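# Scribe a curved rip line with the red gauge

## Task

Using the red marking gauge, draw a single line of 20 cm or more alongside the board's curved edge, keeping to the offset the gauge is already set at, and put no other marks on the board. Afterwards set the gauge down at rest on the bench, away from both the board and the bench dogs. Everything must stay in place without the robot holding it, and at the end both grippers must release and the arms must back away.

## Robot and tools

ROBOT. There are two FANUC CRX-5iA six-joint arms, named left_arm and right_arm, each ending in a two-finger parallel gripper that opens to 50 mm. Base poses in the scene frame: left_arm at (+0.061, +0.473, 0) m with quat_wxyz (+0.996, 0, 0, -0.092); right_arm at (+0.059, -0.344, 0) m with quat_wxyz (+1.000, 0, 0, +0.020).

FRAMES. All printed hand poses share one scene frame. Its origin is on the table top midway between the arms, +z is up, +x reaches out over the table, and left_arm sits on the +y side. The arm names do not correspond to the left or right of a camera image. In the gripper's own frame the fingers extend along +z and close along x. end_effector_position is the midpoint between the pads; the fingertips go 17.5 mm past it. A flat block juts roughly 9 cm from the last joint's axis toward the gripper's -y and rotates with it. Spinning only the last joint moves the pad midpoint around a 25 mm circle. Printed positions can be off, more so when the arm is stretched far.

execute_actions. Argument actions is a list holding zero or one item; optional pictures (true/false) controls whether camera images come back (they do by default). An empty list just reports the state. A motion item is {"rows": [...], "steps": n}: 1 to 15 rows, steps 1 to 15 (default 15), each step lasting 1/30 s; row k is used on step k and the final row repeats to fill the remaining steps. A wait item is {"steps": n} with n up to 300, measured from the previous result, and your reply time counts toward it. A refused call moves nothing.

ROW LAYOUT. Every row is one flat list of 18 numbers covering both arms, even if only one moves: left_arm's nine first, then right_arm's nine. Each nine is: six absolute joint target angles in radians, in the order waist, shoulder, elbow, forearm roll, wrist pitch, wrist roll (same order as the Joint positions line), followed by gripper position, force_limit and speed, each a setting in [-1, 1]. These are targets, not offsets. Joint ranges (rad): waist -3.491 to 3.491, shoulder -3.140 to 3.140, elbow -1.187 to 4.328, forearm roll -3.316 to 3.316, wrist pitch -3.140 to 3.140, wrist roll -3.927 to 3.927. A target more than 0.010 beyond a range end, and farther out than that joint's last reported angle, gets the call refused. True ends can differ by up to 0.010; an over-range target is cut at the real end and the result then says "joint sent to its limit" (possibly about an earlier, still-running action). Absence of that line does not prove there is more room.

GRIPPER NUMBERS. position: +1 fully open (50 mm), about -0.65 pads meet, -1 means close until something stops the fingers. force_limit per pad: -1 about 20 N, 0 about 102 N, +1 about 185 N (actual grip may exceed this by up to 17 %). speed of the gap: -1 is 20 mm/s, 0 is 85, +1 is 150. To leave a gripper unchanged, resend its previous three numbers; a 0 is a real command. Once fingers stop, new force or speed values only apply when position changes by 0.01 or more; to loosen a grip, open first.

MOTION LIMITS. Target rate caps: 2.62 rad/s waist and shoulder, 3.14 elbow, 3.93 for the three wrist joints, reached after 0.5 s of acceleration; joints of one arm are slowed together so they finish together. Each target is held within a lead of the measured angle: 0.805 rad (waist, shoulder), 0.966 (elbow), 1.21 (wrist joints). If targets would put the hand over 70 mm from where it is, they are all pulled back. Between calls the arms keep heading to the last row sent until everything has nearly stopped or a step is HELD; after that only a new action moves them on. Fingers still travelling keep going.

RESULTS. The state line lists each gripper's end_effector_position (m) and end_effector_quat_wxyz. Joint positions and Joint velocities give one block per arm (rad, rad/s). Flange force is the controller's estimate of outside force on the gripper, including held weight; it is noisy, worst during acceleration or after sudden stops, and may show "no reading". object_status: 0 moving; 1 blocked while opening; 2 blocked while closing (a proper grip); 3 at target or pads closed (empty, or a very thin item). Any new position resets it to 0 until the fingers settle. Except after gripping at force_limit -1, fingers re-close by themselves if the grip slackens; at -1 status stays 2 even if the object is gone. Gripping a fixed object off-centre weakens with time. Opening in mm is about (250 - position_measured) x 0.202. "joint command not followed" means the clearance check altered or blocked joint targets; HELD marks steps whose row was partly or wholly not sent.

FAULTS. Load limits: 150 N m for waist, shoulder, elbow; 37.6 N m for the three wrist joints, held weight included. Reaching one, or 150 N of outside force anywhere on the arm or tool, halts that arm for 10 s, drops the rest of the call and lets it yield. MOTOR HOT warns of heat from holding loads; an OVER-TEMPERATURE FAULT brakes that arm until cool.

zoom_image: camera is cam_head_left or cam_head_right (each 504x504); region [x0, y0, x1, y1] in pixels from the top-left, at most 504 by 504; returns a sharper crop of the latest image.

read_manual: optional section, only "licences"; gives URDF licence text, no motion.

finished_scene: scene is the current scene's number; ends it irreversibly and reports whether the goal was met. Answering with no tool call ends the session.

AVOID. Knocking anything off the table, arms striking or pressing each other, dropping or slamming the gauge, pushing hard on the board, and stray marks. Loose items may get a short random shove. Time keeps running while you reply.

Each tool is called after "Emit:" by a JSON object that holds its "method" and its "body", one argument or row to a line.

## Session

Emit:
{"method": "execute_actions", "body": {
  "actions": []
}}

Scene clock: 0.00 s of 4800.00 s.
left_arm: end_effector_position=(+0.0164, -0.2929, +0.3014) position_measured=3 object_status=3 end_effector_quat_wxyz=(+0.206, +0.834, +0.509, -0.055) | right_arm: end_effector_position=(+1.0252, -0.3566, +0.2415) position_measured=3 object_status=3 end_effector_quat_wxyz=(+0.616, +0.123, +0.725, +0.283)
Joint positions: left_arm=[-1.28   0.54   0.727 -0.077 -1.336  0.99 ] | right_arm=[0.029 0.701 0.071 0.362 0.577 0.68 ]
Joint velocities: left_arm=[-0.    -0.002 -0.001 -0.001 -0.     0.001] | right_arm=[ 0.    -0.     0.    -0.001  0.    -0.001]
Flange force (N, the push that the arm receives, along the gripper's own x y z axes): no reading

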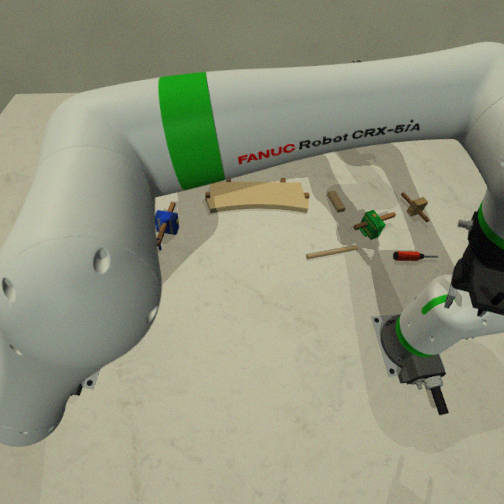

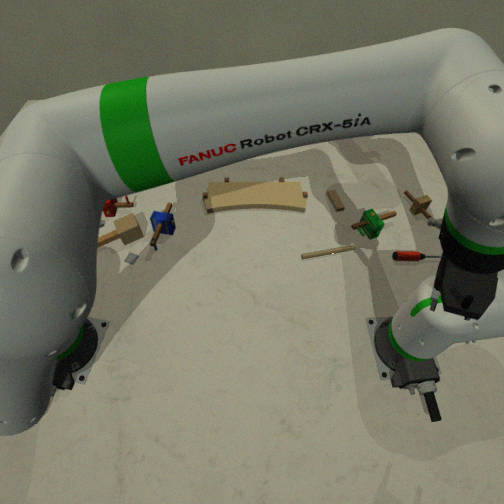

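Emit:
{"method": "execute_actions", "body": {
  "actions": [
    {"rows":[[-1.28,0.1,0.5,0,-1.6,0,1,0,0,-0.5,0.3,0.071,0.362,0.577,0.68,1,0,0]]}
  ],
  "pictures": false
}}

Emit:
{"method": "execute_actions", "body": {
  "actions": [
    {"steps":20}
  ],
  "pictures": false
}}

Emit:
{"method": "execute_actions", "body": {
  "actions": [
    {"rows":[[1.0,0,0,0,-1.5708,0,1,0,0,-0.9,0,0,0,-1.5708,0,1,0,0]]}
  ],
  "pictures": false
}}

Emit:
{"method": "execute_actions", "body": {
  "actions": [
    {"steps":90}
  ]
}}

Scene clock: 13.67 s of 4800.00 s.
left_arm: end_effector_position=(+0.0002, -0.1754, +0.3889) position_measured=3 object_status=3 end_effector_quat_wxyz=(+0.196, +0.942, +0.272, -0.016) | right_arm: end_effector_position=(+0.9896, -0.5305, +0.3746) position_measured=3 object_status=3 end_effector_quat_wxyz=(+0.688, +0.168, +0.667, +0.233)
Joint positions: left_arm=[-1.28   0.301  0.604 -0.035 -1.479  0.452] | right_arm=[-0.155  0.562  0.071  0.362  0.577  0.68 ]
Joint velocities: left_arm=[-0.    -0.603 -0.31   0.106 -0.36  -1.35 ] | right_arm=[-0.409 -0.309 -0.     0.001 -0.002 -0.001]
Flange force (N, the push that the arm receives, along the gripper's own x y z axes): left_arm=[0.2 -1.5 0.8] | right_arm=[-1.8 0.8 3.2]
Steps of this call (steps 1 to 90: nothing new was sent; then 10.17 s passed at rest; steps 91 to 105: all 15 steps of this action). Readings (joint positions | what the end effector reports):
91: left_arm=[-1.280 0.539 0.727 -0.077 -1.336 0.990] | right_arm=[0.028 0.701 0.071 0.362 0.577 0.680] | left_arm position_measured=3 object_status=3 | right_arm position_measured=3 object_status=3
92: left_arm=[-1.280 0.537 0.725 -0.077 -1.338 0.983] | right_arm=[0.024 0.697 0.071 0.362 0.577 0.680] | left_arm position_measured=3 object_status=3 | right_arm position_measured=3 object_status=3
94: left_arm=[-1.280 0.519 0.716 -0.074 -1.349 0.943] | right_arm=[-0.001 0.678 0.071 0.362 0.577 0.680] | left_arm position_measured=3 object_status=3 | right_arm position_measured=3 object_status=3
98: left_arm=[-1.280 0.443 0.677 -0.060 -1.394 0.772] | right_arm=[-0.058 0.635 0.071 0.362 0.577 0.680] | left_arm position_measured=3 object_status=3 | right_arm position_measured=3 object_status=3
105: the state above

Scene clock: 14.33 s of 4800.00 s.
left_arm: end_effector_position=(-0.0116, -0.0702, +0.4456) position_measured=3 object_status=3 end_effector_quat_wxyz=(+0.184, +0.981, +0.052, +0.010) | right_arm: end_effector_position=(+0.8458, -0.7562, +0.5689) position_measured=3 object_status=3 end_effector_quat_wxyz=(+0.782, +0.215, +0.569, +0.133)
Joint positions: left_arm=[-1.28  0.1   0.5  -0.   -1.6   0.  ] | right_arm=[-0.434  0.35   0.071  0.362  0.577  0.68 ]
Joint velocities: left_arm=[ 0.    -0.002 -0.001 -0.001 -0.     0.001] | right_arm=[-0.419 -0.318 -0.    -0.001  0.    -0.002]
Flange force (N, the push that the arm receives, along the gripper's own x y z axes): left_arm=[-0.7 -3.2 0.9] | right_arm=[0.2 0.6 5.7]
Steps of this call (steps 1 to 20: the robot went on to your last target). Readings (joint positions | what the end effector reports):
1: left_arm=[-1.280 0.280 0.593 -0.032 -1.492 0.406] | right_arm=[-0.169 0.551 0.071 0.362 0.577 0.680] | left_arm position_measured=3 object_status=3 | right_arm position_measured=3 object_status=3
2: left_arm=[-1.280 0.260 0.582 -0.028 -1.504 0.360] | right_arm=[-0.183 0.541 0.071 0.362 0.577 0.680] | left_arm position_measured=3 object_status=3 | right_arm position_measured=3 object_status=3
4: left_arm=[-1.280 0.219 0.561 -0.021 -1.529 0.267] | right_arm=[-0.210 0.520 0.071 0.362 0.577 0.680] | left_arm position_measured=3 object_status=3 | right_arm position_measured=3 object_status=3
8: left_arm=[-1.280 0.140 0.521 -0.007 -1.576 0.091] | right_arm=[-0.266 0.478 0.071 0.362 0.577 0.680] | left_arm position_measured=3 object_status=3 | right_arm position_measured=3 object_status=3
20: the state above

Scene clock: 14.83 s of 4800.00 s.
left_arm: end_effector_position=(+0.1417, -0.0355, +0.3836) position_measured=3 object_status=3 end_effector_quat_wxyz=(+0.121, +0.971, +0.203, +0.025) | right_arm: end_effector_position=(+0.7179, -0.8985, +0.5154) position_measured=3 object_status=3 end_effector_quat_wxyz=(+0.693, +0.444, +0.557, +0.116)
Joint positions: left_arm=[-0.974  0.067  0.334  0.    -1.59   0.   ] | right_arm=[-0.59   0.232  0.05   0.256  0.174  0.481]
Joint velocities: left_arm=[ 0.757 -0.066 -0.334 -0.     0.019  0.001] | right_arm=[-0.276 -0.207 -0.044 -0.225 -1.008 -0.424]
Flange force (N, the push that the arm receives, along the gripper's own x y z axes): left_arm=[-2.8 -2.3 6.6] | right_arm=no reading
Steps of this call (steps 1 to 15: all 15 steps of this action). Readings (joint positions | what the end effector reports):
1: left_arm=[-1.279 0.100 0.500 0.000 -1.600 0.000] | right_arm=[-0.448 0.339 0.071 0.362 0.577 0.680] | left_arm position_measured=3 object_status=3 | right_arm position_measured=3 object_status=3
2: left_arm=[-1.275 0.099 0.497 0.000 -1.600 0.000] | right_arm=[-0.460 0.330 0.071 0.361 0.572 0.677] | left_arm position_measured=3 object_status=3 | right_arm position_measured=3 object_status=3
4: left_arm=[-1.248 0.096 0.480 0.000 -1.599 0.000] | right_arm=[-0.479 0.316 0.068 0.350 0.534 0.657] | left_arm position_measured=3 object_status=3 | right_arm position_measured=3 object_status=3
8: left_arm=[-1.150 0.085 0.422 0.000 -1.595 0.000] | right_arm=[-0.521 0.284 0.061 0.313 0.406 0.588] | left_arm position_measured=3 object_status=3 | right_arm position_measured=3 object_status=3
15: the state above

Scene clock: 17.83 s of 4800.00 s.
left_arm: end_effector_position=(+0.4332, +0.6791, +0.2670) position_measured=3 object_status=3 end_effector_quat_wxyz=(-0.000, +0.369, +0.930, +0.000) | right_arm: end_effector_position=(+0.2250, -0.7356, +0.2670) position_measured=3 object_status=3 end_effector_quat_wxyz=(-0.000, +0.938, +0.348, -0.000)
Joint positions: left_arm=[ 1.    -0.     0.    -0.    -1.571 -0.   ] | right_arm=[-0.9   -0.    -0.    -0.    -1.571  0.   ]
Joint velocities: left_arm=[-0.001  0.001 -0.     0.    -0.    -0.   ] | right_arm=[ 0.    -0.     0.001 -0.     0.001 -0.001]
Flange force (N, the push that the arm receives, along the gripper's own x y z axes): left_arm=[0.0 -3.5 3.2] | right_arm=[-2.3 2.4 -2.7]
Steps of this call (steps 1 to 90: the robot went on to your last target). Readings (joint positions | what the end effector reports):
1: left_arm=[-0.948 0.065 0.323 0.000 -1.590 0.000] | right_arm=[-0.600 0.226 0.049 0.248 0.140 0.466] | left_arm position_measured=3 object_status=3 | right_arm position_measured=3 object_status=3
2: left_arm=[-0.922 0.063 0.312 0.000 -1.589 0.000] | right_arm=[-0.609 0.219 0.047 0.241 0.105 0.452] | left_arm position_measured=3 object_status=3 | right_arm position_measured=3 object_status=3
4: left_arm=[-0.870 0.058 0.292 0.000 -1.588 0.000] | right_arm=[-0.626 0.206 0.044 0.226 0.034 0.425] | left_arm position_measured=3 object_status=3 | right_arm position_measured=3 object_status=3
8: left_arm=[-0.765 0.051 0.253 0.000 -1.586 0.000] | right_arm=[-0.659 0.181 0.039 0.199 -0.111 0.374] | left_arm position_measured=3 object_status=3 | right_arm position_measured=3 object_status=3
90: the state above
All arms were judged still, so your last target was given up. Only a new action makes them travel on or press farther. Fingers that are still opening or closing keep moving.

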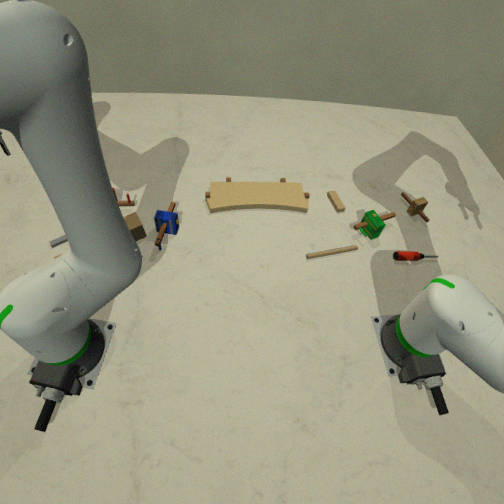

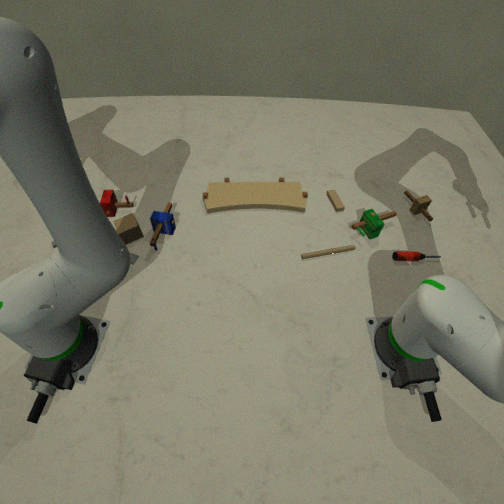

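Emit:
{"method": "execute_actions", "body": {
  "actions": [
    {"rows":[[1.7,0.3,0.3,0,-1.5708,0,1,0,0,-0.9,0,0,0,-1.5708,0,1,0,0]]}
  ],
  "pictures": false
}}

Emit:
{"method": "execute_actions", "body": {
  "actions": [
    {"steps":30}
  ]
}}

Emit:
{"method": "zoom_image", "body": {
  "camera": "cam_head_right",
  "region": [80,170,190,260]
}}

Emit:
{"method": "zoom_image", "body": {
  "camera": "cam_head_left",
  "region": [80,170,190,260]
}}

Emit:
{"method": "zoom_image", "body": {
  "camera": "cam_head_left",
  "region": [195,160,325,230]
}}

Emit:
{"method": "zoom_image", "body": {
  "camera": "cam_head_left",
  "region": [345,185,435,245]
}}

Scene clock: 34.20 s of 4800.00 s.
left_arm: end_effector_position=(+0.3759, +0.8321, +0.2633) position_measured=3 object_status=3 end_effector_quat_wxyz=(+0.000, +0.220, +0.975, -0.000) | right_arm: end_effector_position=(+0.2250, -0.7356, +0.2670) position_measured=3 object_status=3 end_effector_quat_wxyz=(-0.000, +0.938, +0.348, -0.000)
Joint positions: left_arm=[ 1.311  0.133  0.133  0.    -1.571 -0.   ] | right_arm=[-0.9    0.    -0.    -0.    -1.571 -0.   ]
Joint velocities: left_arm=[ 0.728  0.314  0.312 -0.     0.     0.   ] | right_arm=[-0.     0.     0.    -0.    -0.     0.001]
Flange force (N, the push that the arm receives, along the gripper's own x y z axes): left_arm=[-4.2 3.4 0.5] | right_arm=[-2.7 2.6 -3.6]
Steps of this call (steps 1 to 90: nothing new was sent; then 12.87 s passed at rest; steps 91 to 105: all 15 steps of this action). Readings (joint positions | what the end effector reports):
91: left_arm=[1.001 0.000 0.000 0.000 -1.571 -0.000] | right_arm=[-0.900 -0.000 -0.000 -0.000 -1.571 -0.000] | left_arm position_measured=3 object_status=3 | right_arm position_measured=3 object_status=3
92: left_arm=[1.005 0.002 0.002 0.000 -1.571 -0.000] | right_arm=[-0.900 -0.000 -0.000 -0.000 -1.571 0.000] | left_arm position_measured=3 object_status=3 | right_arm position_measured=3 object_status=3
94: left_arm=[1.032 0.014 0.013 0.000 -1.571 -0.000] | right_arm=[-0.900 -0.000 -0.000 -0.000 -1.571 -0.000] | left_arm position_measured=3 object_status=3 | right_arm position_measured=3 object_status=3
98: left_arm=[1.135 0.058 0.058 0.000 -1.571 -0.000] | right_arm=[-0.900 0.000 -0.000 -0.000 -1.571 0.000] | left_arm position_measured=3 object_status=3 | right_arm position_measured=3 object_status=3
105: the state above

Scene clock: 35.20 s of 4800.00 s.
left_arm: end_effector_position=(+0.2198, +0.9914, +0.2487) position_measured=3 object_status=3 end_effector_quat_wxyz=(+0.000, +0.028, +1.000, +0.000) | right_arm: end_effector_position=(+0.2250, -0.7356, +0.2670) position_measured=3 object_status=3 end_effector_quat_wxyz=(-0.000, +0.938, +0.348, -0.000)
Joint positions: left_arm=[ 1.7    0.3    0.3    0.    -1.571 -0.   ] | right_arm=[-0.9   -0.    -0.    -0.    -1.571 -0.   ]
Joint velocities: left_arm=[ 0.    -0.     0.    -0.001 -0.     0.   ] | right_arm=[-0.    -0.    -0.001  0.     0.001  0.   ]
Flange force (N, the push that the arm receives, along the gripper's own x y z axes): left_arm=[-0.6 -3.9 2.7] | right_arm=[-2.7 3.6 -3.5]
Steps of this call (steps 1 to 30: the robot went on to your last target). Readings (joint positions | what the end effector reports):
1: left_arm=[1.335 0.144 0.144 0.000 -1.571 -0.000] | right_arm=[-0.900 -0.000 -0.000 -0.000 -1.571 -0.000] | left_arm position_measured=3 object_status=3 | right_arm position_measured=3 object_status=3
2: left_arm=[1.360 0.154 0.154 0.000 -1.571 -0.000] | right_arm=[-0.900 -0.000 -0.000 -0.000 -1.571 -0.000] | left_arm position_measured=3 object_status=3 | right_arm position_measured=3 object_status=3
4: left_arm=[1.409 0.175 0.175 0.000 -1.571 -0.000] | right_arm=[-0.900 -0.000 -0.000 -0.000 -1.571 -0.000] | left_arm position_measured=3 object_status=3 | right_arm position_measured=3 object_status=3
8: left_arm=[1.505 0.216 0.216 0.000 -1.571 -0.000] | right_arm=[-0.900 -0.000 -0.000 -0.000 -1.571 0.000] | left_arm position_measured=3 object_status=3 | right_arm position_measured=3 object_status=3
30: the state above

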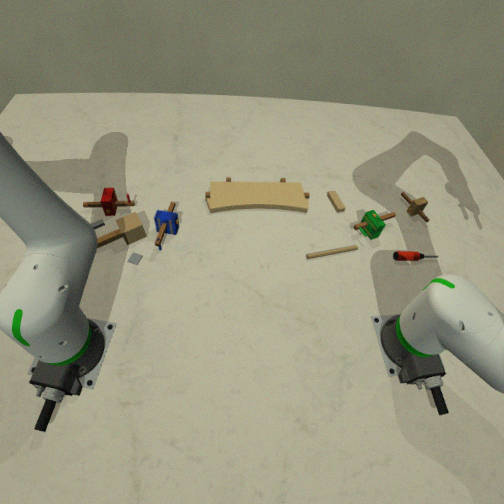

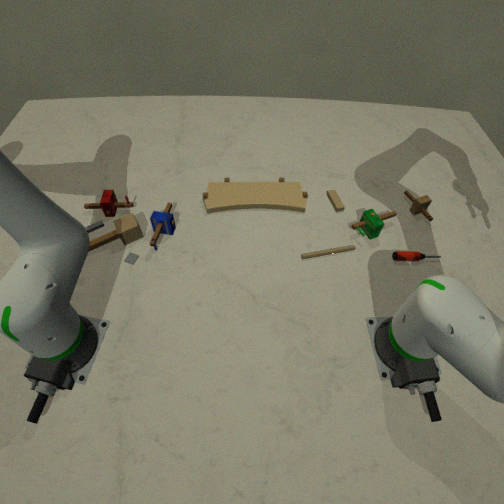

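Region (80, 170, 190, 260) of cam_head_right's 504x504 image, scaled by 4.582, with more detail than that image has; it fills the top 412 rows of this view, and the rest is white.

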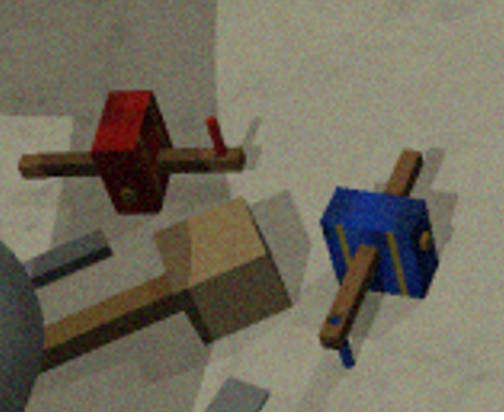

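Region (80, 170, 190, 260) of cam_head_left's 504x504 image, scaled by 4.582, with more detail than that image has; it fills the top 412 rows of this view, and the rest is white.

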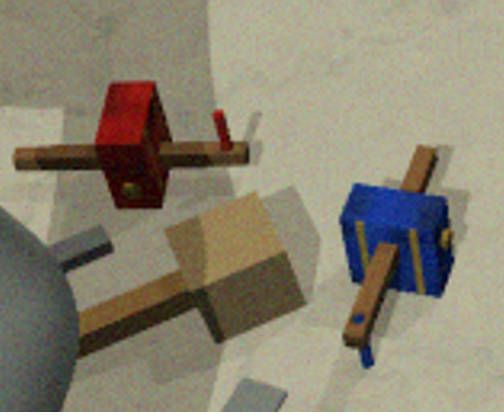

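Region (195, 160, 325, 230) of cam_head_left's 504x504 image, scaled by 3.877, with more detail than that image has; it fills the top 271 rows of this view, and the rest is white.

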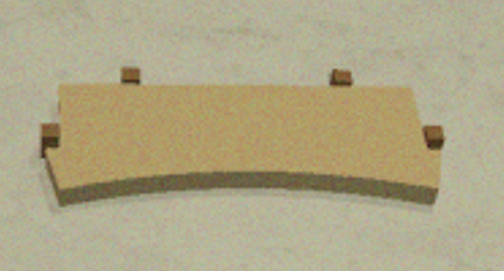

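Region (345, 185, 435, 245) of cam_head_left's 504x504 image, scaled by 5.600, with more detail than that image has.

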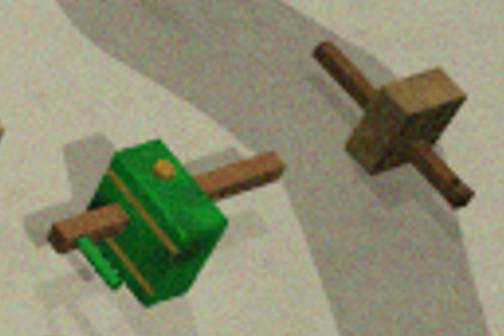

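Emit:
{"method": "execute_actions", "body": {
  "actions": [
    {"rows":[[0.3,0.5,0.4,0,-1.4708,0,1,0,0,0.96,0.2,0.1,0,-1.4708,0,1,0,0]]}
  ],
  "pictures": false
}}

Emit:
{"method": "zoom_image", "body": {
  "camera": "cam_head_right",
  "region": [90,182,145,222]
}}

Emit:
{"method": "execute_actions", "body": {
  "actions": [
    {"steps":75}
  ]
}}

Emit:
{"method": "execute_actions", "body": {
  "actions": [
    {"rows":[[0.3,0.5,0.4,0,-1.4708,0,1,0,0,0.96,0.2,-0.3,0,-1.0708,0,1,0,0]]}
  ],
  "pictures": false
}}

Emit:
{"method": "execute_actions", "body": {
  "actions": [
    {"steps":20}
  ]
}}

Scene clock: 71.67 s of 4800.00 s.
left_arm: end_effector_position=(+0.3770, +0.9435, +0.2256) position_measured=3 object_status=3 end_effector_quat_wxyz=(-0.000, +0.179, +0.984, -0.000) | right_arm: end_effector_position=(+0.3679, -0.6752, +0.2507) position_measured=3 object_status=3 end_effector_quat_wxyz=(-0.000, +0.868, +0.497, -0.000)
Joint positions: left_arm=[ 1.395  0.366  0.333 -0.    -1.538 -0.   ] | right_arm=[-0.57   0.071  0.035 -0.    -1.536 -0.   ]
Joint velocities: left_arm=[-0.722  0.126  0.063  0.     0.063  0.002] | right_arm=[ 0.807  0.138  0.069 -0.001  0.069 -0.   ]
Flange force (N, the push that the arm receives, along the gripper's own x y z axes): left_arm=[1.2 -2.0 2.7] | right_arm=[-2.9 3.5 -3.0]
Steps of this call (steps 1 to 15: the robot went on to your last target; steps 16 to 90: nothing new was sent; then 32.97 s passed at rest; steps 91 to 105: all 15 steps of this action). Readings (joint positions | what the end effector reports):
91: left_arm=[1.700 0.300 0.300 -0.000 -1.571 -0.000] | right_arm=[-0.900 0.000 -0.000 -0.000 -1.571 -0.000] | left_arm position_measured=3 object_status=3 | right_arm position_measured=3 object_status=3
92: left_arm=[1.695 0.301 0.301 -0.000 -1.571 -0.000] | right_arm=[-0.896 0.001 0.000 -0.000 -1.571 -0.000] | left_arm position_measured=3 object_status=3 | right_arm position_measured=3 object_status=3
94: left_arm=[1.669 0.308 0.304 -0.000 -1.567 -0.000] | right_arm=[-0.869 0.008 0.004 -0.000 -1.567 -0.000] | left_arm position_measured=3 object_status=3 | right_arm position_measured=3 object_status=3
98: left_arm=[1.567 0.332 0.316 -0.000 -1.555 -0.000] | right_arm=[-0.761 0.033 0.017 -0.000 -1.554 -0.000] | left_arm position_measured=3 object_status=3 | right_arm position_measured=3 object_status=3
105: the state above

Region (90, 182, 145, 222) of cam_head_right's 504x504 image, scaled by 9.164, with more detail than that image has; it fills the top 367 rows of this view, and the rest is white.

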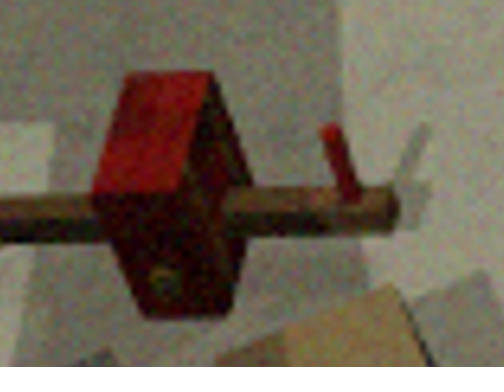

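Scene clock: 74.17 s of 4800.00 s.
left_arm: end_effector_position=(+0.6714, +0.4133, +0.1739) position_measured=3 object_status=3 end_effector_quat_wxyz=(+0.000, +0.665, +0.747, -0.000) | right_arm: end_effector_position=(+0.4305, -0.0066, +0.2159) position_measured=3 object_status=3 end_effector_quat_wxyz=(-0.000, +0.282, +0.960, +0.000)
Joint positions: left_arm=[ 0.3    0.5    0.4    0.    -1.471 -0.   ] | right_arm=[ 0.96   0.2    0.1   -0.    -1.471 -0.   ]
Joint velocities: left_arm=[-0.001  0.    -0.001  0.     0.     0.   ] | right_arm=[ 0.001  0.    -0.    -0.     0.    -0.001]
Flange force (N, the push that the arm receives, along the gripper's own x y z axes): left_arm=[-0.2 -3.3 1.2] | right_arm=[-2.4 2.9 -3.6]
Steps of this call (steps 1 to 75: the robot went on to your last target). Readings (joint positions | what the end effector reports):
1: left_arm=[1.370 0.370 0.335 -0.000 -1.536 -0.000] | right_arm=[-0.542 0.075 0.038 -0.000 -1.533 -0.000] | left_arm position_measured=3 object_status=3 | right_arm position_measured=3 object_status=3
2: left_arm=[1.346 0.375 0.337 -0.000 -1.534 -0.000] | right_arm=[-0.515 0.080 0.040 -0.000 -1.531 0.000] | left_arm position_measured=3 object_status=3 | right_arm position_measured=3 object_status=3
4: left_arm=[1.297 0.382 0.341 -0.000 -1.530 -0.000] | right_arm=[-0.461 0.088 0.044 -0.000 -1.527 -0.000] | left_arm position_measured=3 object_status=3 | right_arm position_measured=3 object_status=3
8: left_arm=[1.200 0.396 0.348 -0.000 -1.523 -0.000] | right_arm=[-0.352 0.103 0.052 -0.000 -1.519 -0.000] | left_arm position_measured=3 object_status=3 | right_arm position_measured=3 object_status=3
75: the state above
All arms were judged still, so your last target was given up. Only a new action makes them travel on or press farther. Fingers that are still opening or closing keep moving.

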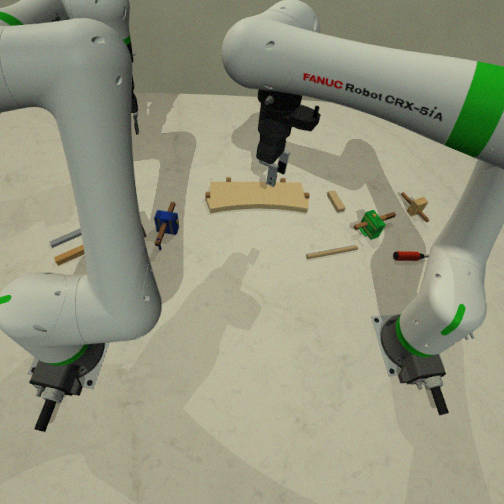

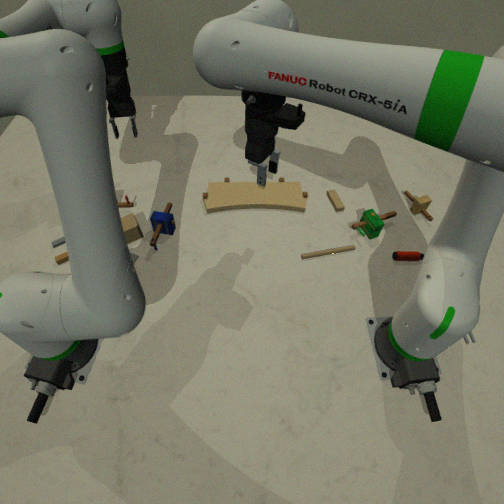

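Scene clock: 74.67 s of 4800.00 s.
left_arm: end_effector_position=(+0.6714, +0.4133, +0.1739) position_measured=3 object_status=3 end_effector_quat_wxyz=(+0.000, +0.665, +0.747, -0.000) | right_arm: end_effector_position=(+0.4070, -0.0433, +0.0659) position_measured=3 object_status=3 end_effector_quat_wxyz=(-0.000, +0.282, +0.960, -0.000)
Joint positions: left_arm=[ 0.3    0.5    0.4    0.    -1.471 -0.   ] | right_arm=[ 0.96   0.2   -0.265 -0.    -1.106 -0.   ]
Joint velocities: left_arm=[-0.001 -0.    -0.001  0.    -0.    -0.001] | right_arm=[ 0.    -0.    -0.573  0.001  0.57  -0.   ]
Flange force (N, the push that the arm receives, along the gripper's own x y z axes): left_arm=[-0.1 -2.1 1.3] | right_arm=[-1.6 -2.4 10.0]
Steps of this call (steps 1 to 15: all 15 steps of this action). Readings (joint positions | what the end effector reports):
1: left_arm=[0.300 0.500 0.400 0.000 -1.471 -0.000] | right_arm=[0.960 0.200 0.099 -0.000 -1.470 0.000] | left_arm position_measured=3 object_status=3 | right_arm position_measured=3 object_status=3
2: left_arm=[0.300 0.500 0.400 0.000 -1.471 -0.000] | right_arm=[0.960 0.200 0.094 -0.000 -1.464 0.000] | left_arm position_measured=3 object_status=3 | right_arm position_measured=3 object_status=3
4: left_arm=[0.300 0.500 0.400 0.000 -1.471 -0.000] | right_arm=[0.960 0.200 0.062 -0.000 -1.432 0.000] | left_arm position_measured=3 object_status=3 | right_arm position_measured=3 object_status=3
8: left_arm=[0.300 0.500 0.400 0.000 -1.471 -0.000] | right_arm=[0.960 0.200 -0.062 -0.000 -1.309 0.000] | left_arm position_measured=3 object_status=3 | right_arm position_measured=3 object_status=3
15: the state above

Scene clock: 75.33 s of 4800.00 s.
left_arm: end_effector_position=(+0.6714, +0.4133, +0.1739) position_measured=3 object_status=3 end_effector_quat_wxyz=(+0.000, +0.665, +0.747, -0.000) | right_arm: end_effector_position=(+0.4032, -0.0491, +0.0527) position_measured=3 object_status=3 end_effector_quat_wxyz=(-0.000, +0.282, +0.960, +0.000)
Joint positions: left_arm=[ 0.3    0.5    0.4    0.    -1.471 -0.   ] | right_arm=[ 0.96   0.2   -0.3   -0.    -1.071 -0.   ]
Joint velocities: left_arm=[-0.     0.001  0.    -0.001  0.    -0.003] | right_arm=[ 0.    -0.     0.     0.001 -0.001  0.   ]
Flange force (N, the push that the arm receives, along the gripper's own x y z axes): left_arm=[-1.2 -3.7 1.6] | right_arm=[-2.8 1.6 -1.9]
Steps of this call (steps 1 to 20: the robot went on to your last target). Readings (joint positions | what the end effector reports):
1: left_arm=[0.300 0.500 0.400 0.000 -1.471 -0.000] | right_arm=[0.960 0.200 -0.282 -0.000 -1.089 0.000] | left_arm position_measured=3 object_status=3 | right_arm position_measured=3 object_status=3
2: left_arm=[0.300 0.500 0.400 0.000 -1.471 -0.000] | right_arm=[0.960 0.200 -0.293 -0.000 -1.078 -0.000] | left_arm position_measured=3 object_status=3 | right_arm position_measured=3 object_status=3
4: left_arm=[0.300 0.500 0.400 0.000 -1.471 -0.000] | right_arm=[0.960 0.200 -0.299 -0.000 -1.072 0.000] | left_arm position_measured=3 object_status=3 | right_arm position_measured=3 object_status=3
8: left_arm=[0.300 0.500 0.400 0.000 -1.471 -0.000] | right_arm=[0.960 0.200 -0.300 -0.000 -1.071 0.000] | left_arm position_measured=3 object_status=3 | right_arm position_measured=3 object_status=3
20: the state above

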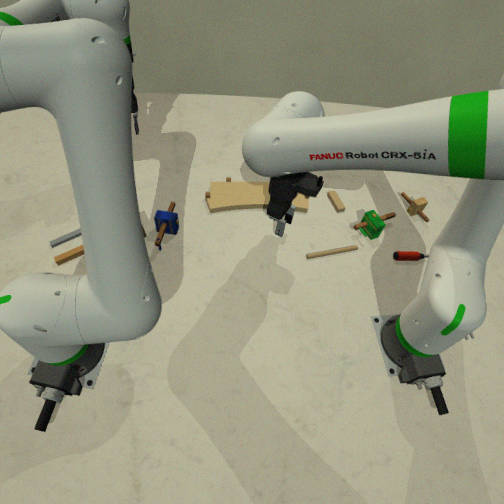

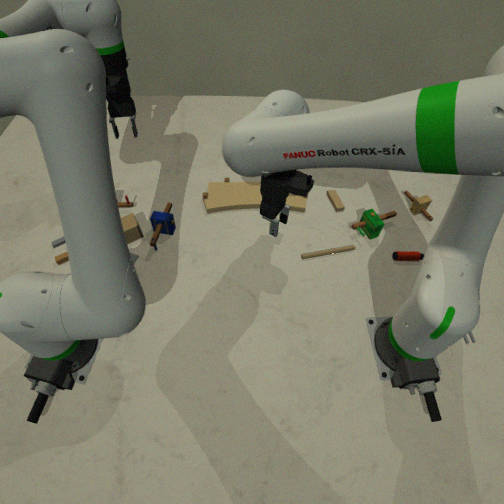

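Emit:
{"method": "execute_actions", "body": {
  "actions": [
    {"rows":[[0.418,0.1005,-0.2432,0,-1.2271,-0.234,1,0,0,0.2,0,0,0,-1.5708,0,1,0,0]]}
  ],
  "pictures": false
}}

Emit:
{"method": "execute_actions", "body": {
  "actions": [
    {"steps":30}
  ]
}}

Emit:
{"method": "zoom_image", "body": {
  "camera": "cam_head_right",
  "region": [60,140,160,240]
}}

Scene clock: 99.63 s of 4800.00 s.
left_arm: end_effector_position=(+0.5502, +0.4450, +0.1401) position_measured=3 object_status=3 end_effector_quat_wxyz=(-0.000, +0.696, +0.718, -0.000) | right_arm: end_effector_position=(+0.4776, -0.1676, +0.1389) position_measured=3 object_status=3 end_effector_quat_wxyz=(+0.000, +0.427, +0.904, +0.000)
Joint positions: left_arm=[ 0.386  0.208 -0.07  -0.    -1.293 -0.171] | right_arm=[ 0.65   0.118 -0.177  0.    -1.275 -0.   ]
Joint velocities: left_arm=[ 0.212 -0.714 -1.151 -0.     0.433 -0.416] | right_arm=[-0.742 -0.195  0.292 -0.    -0.482 -0.002]
Flange force (N, the push that the arm receives, along the gripper's own x y z axes): left_arm=[0.3 -2.8 0.6] | right_arm=[-4.8 6.4 -1.7]
Steps of this call (steps 1 to 15: the robot went on to your last target; steps 16 to 90: nothing new was sent; then 20.80 s passed at rest; steps 91 to 105: all 15 steps of this action). Readings (joint positions | what the end effector reports):
91: left_arm=[0.300 0.500 0.400 0.000 -1.470 -0.000] | right_arm=[0.960 0.200 -0.300 0.000 -1.071 -0.000] | left_arm position_measured=3 object_status=3 | right_arm position_measured=3 object_status=3
92: left_arm=[0.301 0.497 0.394 -0.000 -1.468 -0.002] | right_arm=[0.955 0.199 -0.298 -0.000 -1.073 -0.000] | left_arm position_measured=3 object_status=3 | right_arm position_measured=3 object_status=3
94: left_arm=[0.307 0.477 0.362 -0.000 -1.456 -0.014] | right_arm=[0.929 0.192 -0.287 0.000 -1.092 -0.000] | left_arm position_measured=3 object_status=3 | right_arm position_measured=3 object_status=3
98: left_arm=[0.333 0.387 0.217 -0.000 -1.402 -0.067] | right_arm=[0.826 0.165 -0.247 0.000 -1.159 -0.000] | left_arm position_measured=3 object_status=3 | right_arm position_measured=3 object_status=3
105: the state above

Scene clock: 100.63 s of 4800.00 s.
left_arm: end_effector_position=(+0.5000, +0.4501, +0.1200) position_measured=3 object_status=3 end_effector_quat_wxyz=(-0.000, +0.707, +0.707, +0.000) | right_arm: end_effector_position=(+0.4837, -0.3739, +0.2670) position_measured=3 object_status=3 end_effector_quat_wxyz=(+0.000, +0.617, +0.787, -0.000)
Joint positions: left_arm=[ 0.418  0.101 -0.243 -0.    -1.227 -0.234] | right_arm=[ 0.2    0.    -0.     0.    -1.571 -0.   ]
Joint velocities: left_arm=[ 0.001  0.    -0.    -0.     0.    -0.001] | right_arm=[-0.    -0.001  0.    -0.    -0.001  0.   ]
Flange force (N, the push that the arm receives, along the gripper's own x y z axes): left_arm=[-0.7 -3.7 0.6] | right_arm=[-2.7 2.4 -3.2]
Steps of this call (steps 1 to 30: the robot went on to your last target). Readings (joint positions | what the end effector reports):
1: left_arm=[0.393 0.184 -0.108 -0.000 -1.278 -0.185] | right_arm=[0.625 0.112 -0.168 0.000 -1.291 -0.000] | left_arm position_measured=3 object_status=3 | right_arm position_measured=3 object_status=3
2: left_arm=[0.400 0.162 -0.144 -0.000 -1.265 -0.198] | right_arm=[0.600 0.105 -0.158 0.000 -1.308 -0.000] | left_arm position_measured=3 object_status=3 | right_arm position_measured=3 object_status=3
4: left_arm=[0.410 0.127 -0.200 -0.000 -1.244 -0.218] | right_arm=[0.550 0.092 -0.138 0.000 -1.341 -0.000] | left_arm position_measured=3 object_status=3 | right_arm position_measured=3 object_status=3
8: left_arm=[0.418 0.101 -0.242 -0.000 -1.227 -0.234] | right_arm=[0.450 0.066 -0.099 0.000 -1.406 -0.000] | left_arm position_measured=3 object_status=3 | right_arm position_measured=3 object_status=3
30: the state above

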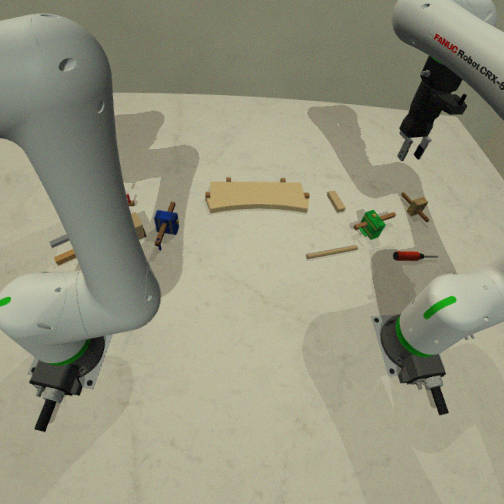

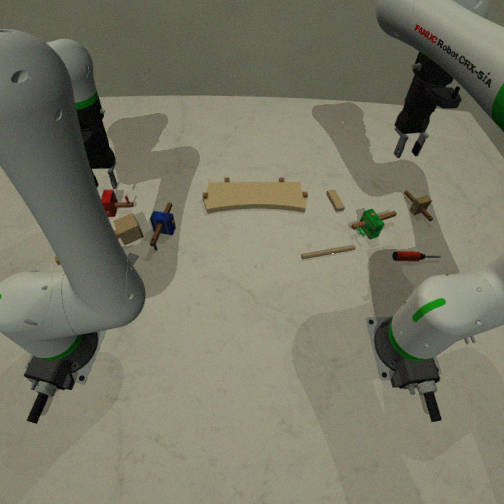

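Region (60, 140, 160, 240) of cam_head_right's 504x504 image, scaled by 5.040, with more detail than that image has.

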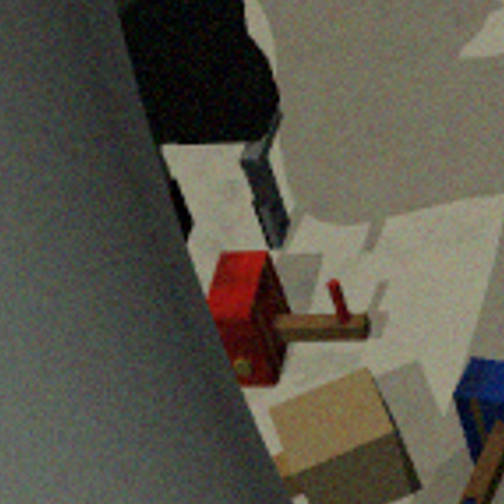

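Emit:
{"method": "execute_actions", "body": {
  "actions": [
    {"rows":[[0.424,0.137,-0.2978,0,-1.136,-0.24,1,0,0,0.2,0,0,0,-1.5708,0,1,0,0]]}
  ]
}}

Emit:
{"method": "zoom_image", "body": {
  "camera": "cam_head_right",
  "region": [80,165,150,225]
}}

Scene clock: 111.83 s of 4800.00 s.
left_arm: end_effector_position=(+0.5001, +0.4528, +0.0821) position_measured=3 object_status=3 end_effector_quat_wxyz=(+0.000, +0.707, +0.707, +0.000) | right_arm: end_effector_position=(+0.4837, -0.3739, +0.2670) position_measured=3 object_status=3 end_effector_quat_wxyz=(-0.000, +0.617, +0.787, -0.000)
Joint positions: left_arm=[ 0.424  0.137 -0.298  0.    -1.136 -0.24 ] | right_arm=[ 0.2    0.     0.     0.    -1.571 -0.   ]
Joint velocities: left_arm=[-0.    -0.    -0.    -0.001  0.    -0.001] | right_arm=[ 0.    -0.001 -0.    -0.    -0.     0.001]
Flange force (N, the push that the arm receives, along the gripper's own x y z axes): left_arm=[-0.2 -3.4 1.5] | right_arm=[-3.0 2.0 -2.7]
Steps of this call (steps 1 to 15: the robot went on to your last target; steps 16 to 90: nothing new was sent; then 7.70 s passed at rest; steps 91 to 105: all 15 steps of this action). Readings (joint positions | what the end effector reports):
91: left_arm=[0.418 0.101 -0.244 0.000 -1.226 -0.234] | right_arm=[0.200 -0.000 0.000 -0.000 -1.571 -0.000] | left_arm position_measured=3 object_status=3 | right_arm position_measured=3 object_status=3
92: left_arm=[0.418 0.103 -0.248 0.000 -1.219 -0.235] | right_arm=[0.200 -0.000 0.000 -0.000 -1.571 -0.000] | left_arm position_measured=3 object_status=3 | right_arm position_measured=3 object_status=3
94: left_arm=[0.421 0.118 -0.271 0.000 -1.181 -0.237] | right_arm=[0.200 -0.000 0.000 -0.000 -1.571 -0.000] | left_arm position_measured=3 object_status=3 | right_arm position_measured=3 object_status=3
98: left_arm=[0.424 0.137 -0.297 0.000 -1.138 -0.240] | right_arm=[0.200 0.000 0.000 -0.000 -1.571 -0.000] | left_arm position_measured=3 object_status=3 | right_arm position_measured=3 object_status=3
105: the state above

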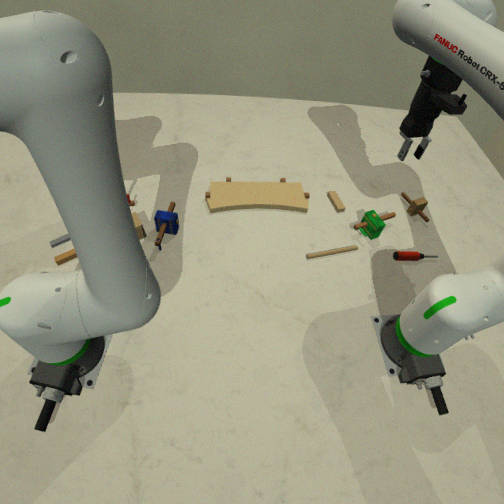

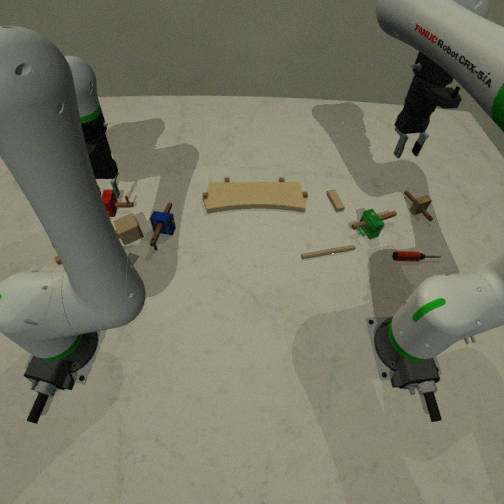

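Region (80, 165, 150, 225) of cam_head_right's 504x504 image, scaled by 7.200, with more detail than that image has; it fills the top 432 rows of this view, and the rest is white.

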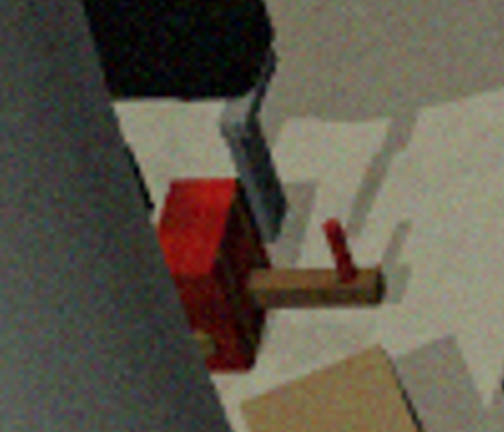

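Emit:
{"method": "execute_actions", "body": {
  "actions": [
    {"rows":[[0.432,0.1646,-0.3283,0,-1.0779,-0.248,1,0,0,0.2,0,0,0,-1.5708,0,1,0,0]]}
  ]
}}

Emit:
{"method": "zoom_image", "body": {
  "camera": "cam_head_right",
  "region": [80,165,150,225]
}}

Scene clock: 122.33 s of 4800.00 s.
left_arm: end_effector_position=(+0.5003, +0.4566, +0.0580) position_measured=3 object_status=3 end_effector_quat_wxyz=(-0.000, +0.707, +0.707, +0.000) | right_arm: end_effector_position=(+0.4837, -0.3739, +0.2670) position_measured=3 object_status=3 end_effector_quat_wxyz=(-0.000, +0.617, +0.787, -0.000)
Joint positions: left_arm=[ 0.432  0.165 -0.328 -0.    -1.078 -0.248] | right_arm=[ 0.2   -0.     0.    -0.    -1.571 -0.   ]
Joint velocities: left_arm=[0.001 0.001 0.    0.    0.    0.002] | right_arm=[-0.    -0.    -0.     0.001  0.     0.   ]
Flange force (N, the push that the arm receives, along the gripper's own x y z axes): left_arm=[-0.8 -4.5 1.3] | right_arm=[-2.4 2.4 -2.4]
Steps of this call (steps 1 to 15: the robot went on to your last target; steps 16 to 90: nothing new was sent; then 7.00 s passed at rest; steps 91 to 105: all 15 steps of this action). Readings (joint positions | what the end effector reports):
91: left_arm=[0.424 0.137 -0.298 -0.000 -1.135 -0.240] | right_arm=[0.200 -0.000 0.000 -0.000 -1.571 -0.000] | left_arm position_measured=3 object_status=3 | right_arm position_measured=3 object_status=3
92: left_arm=[0.425 0.141 -0.302 -0.000 -1.128 -0.241] | right_arm=[0.200 0.000 -0.000 -0.000 -1.571 -0.000] | left_arm position_measured=3 object_status=3 | right_arm position_measured=3 object_status=3
94: left_arm=[0.429 0.155 -0.318 -0.000 -1.098 -0.245] | right_arm=[0.200 -0.000 0.000 -0.000 -1.571 -0.000] | left_arm position_measured=3 object_status=3 | right_arm position_measured=3 object_status=3
98: left_arm=[0.432 0.164 -0.328 -0.000 -1.079 -0.248] | right_arm=[0.200 -0.000 0.000 -0.000 -1.571 0.000] | left_arm position_measured=3 object_status=3 | right_arm position_measured=3 object_status=3
105: the state above

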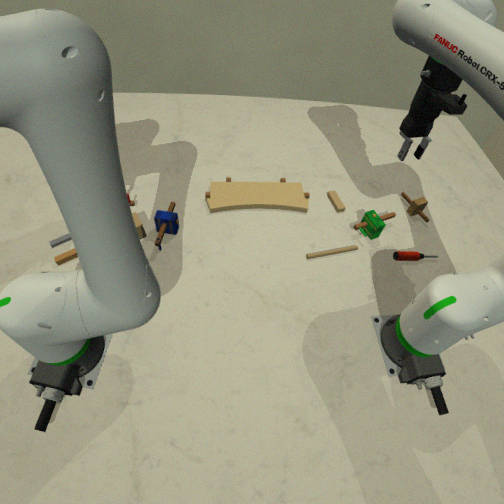

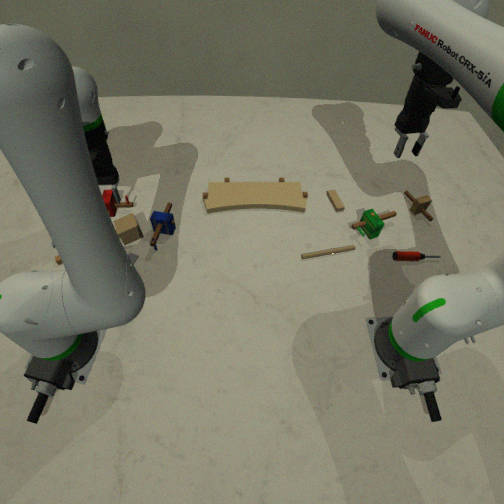

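Region (80, 165, 150, 225) of cam_head_right's 504x504 image, scaled by 7.200, with more detail than that image has; it fills the top 432 rows of this view, and the rest is white.

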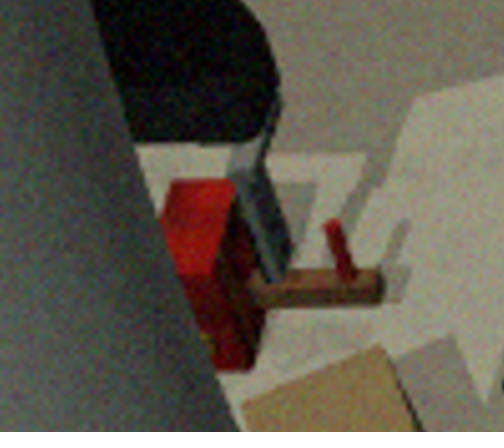

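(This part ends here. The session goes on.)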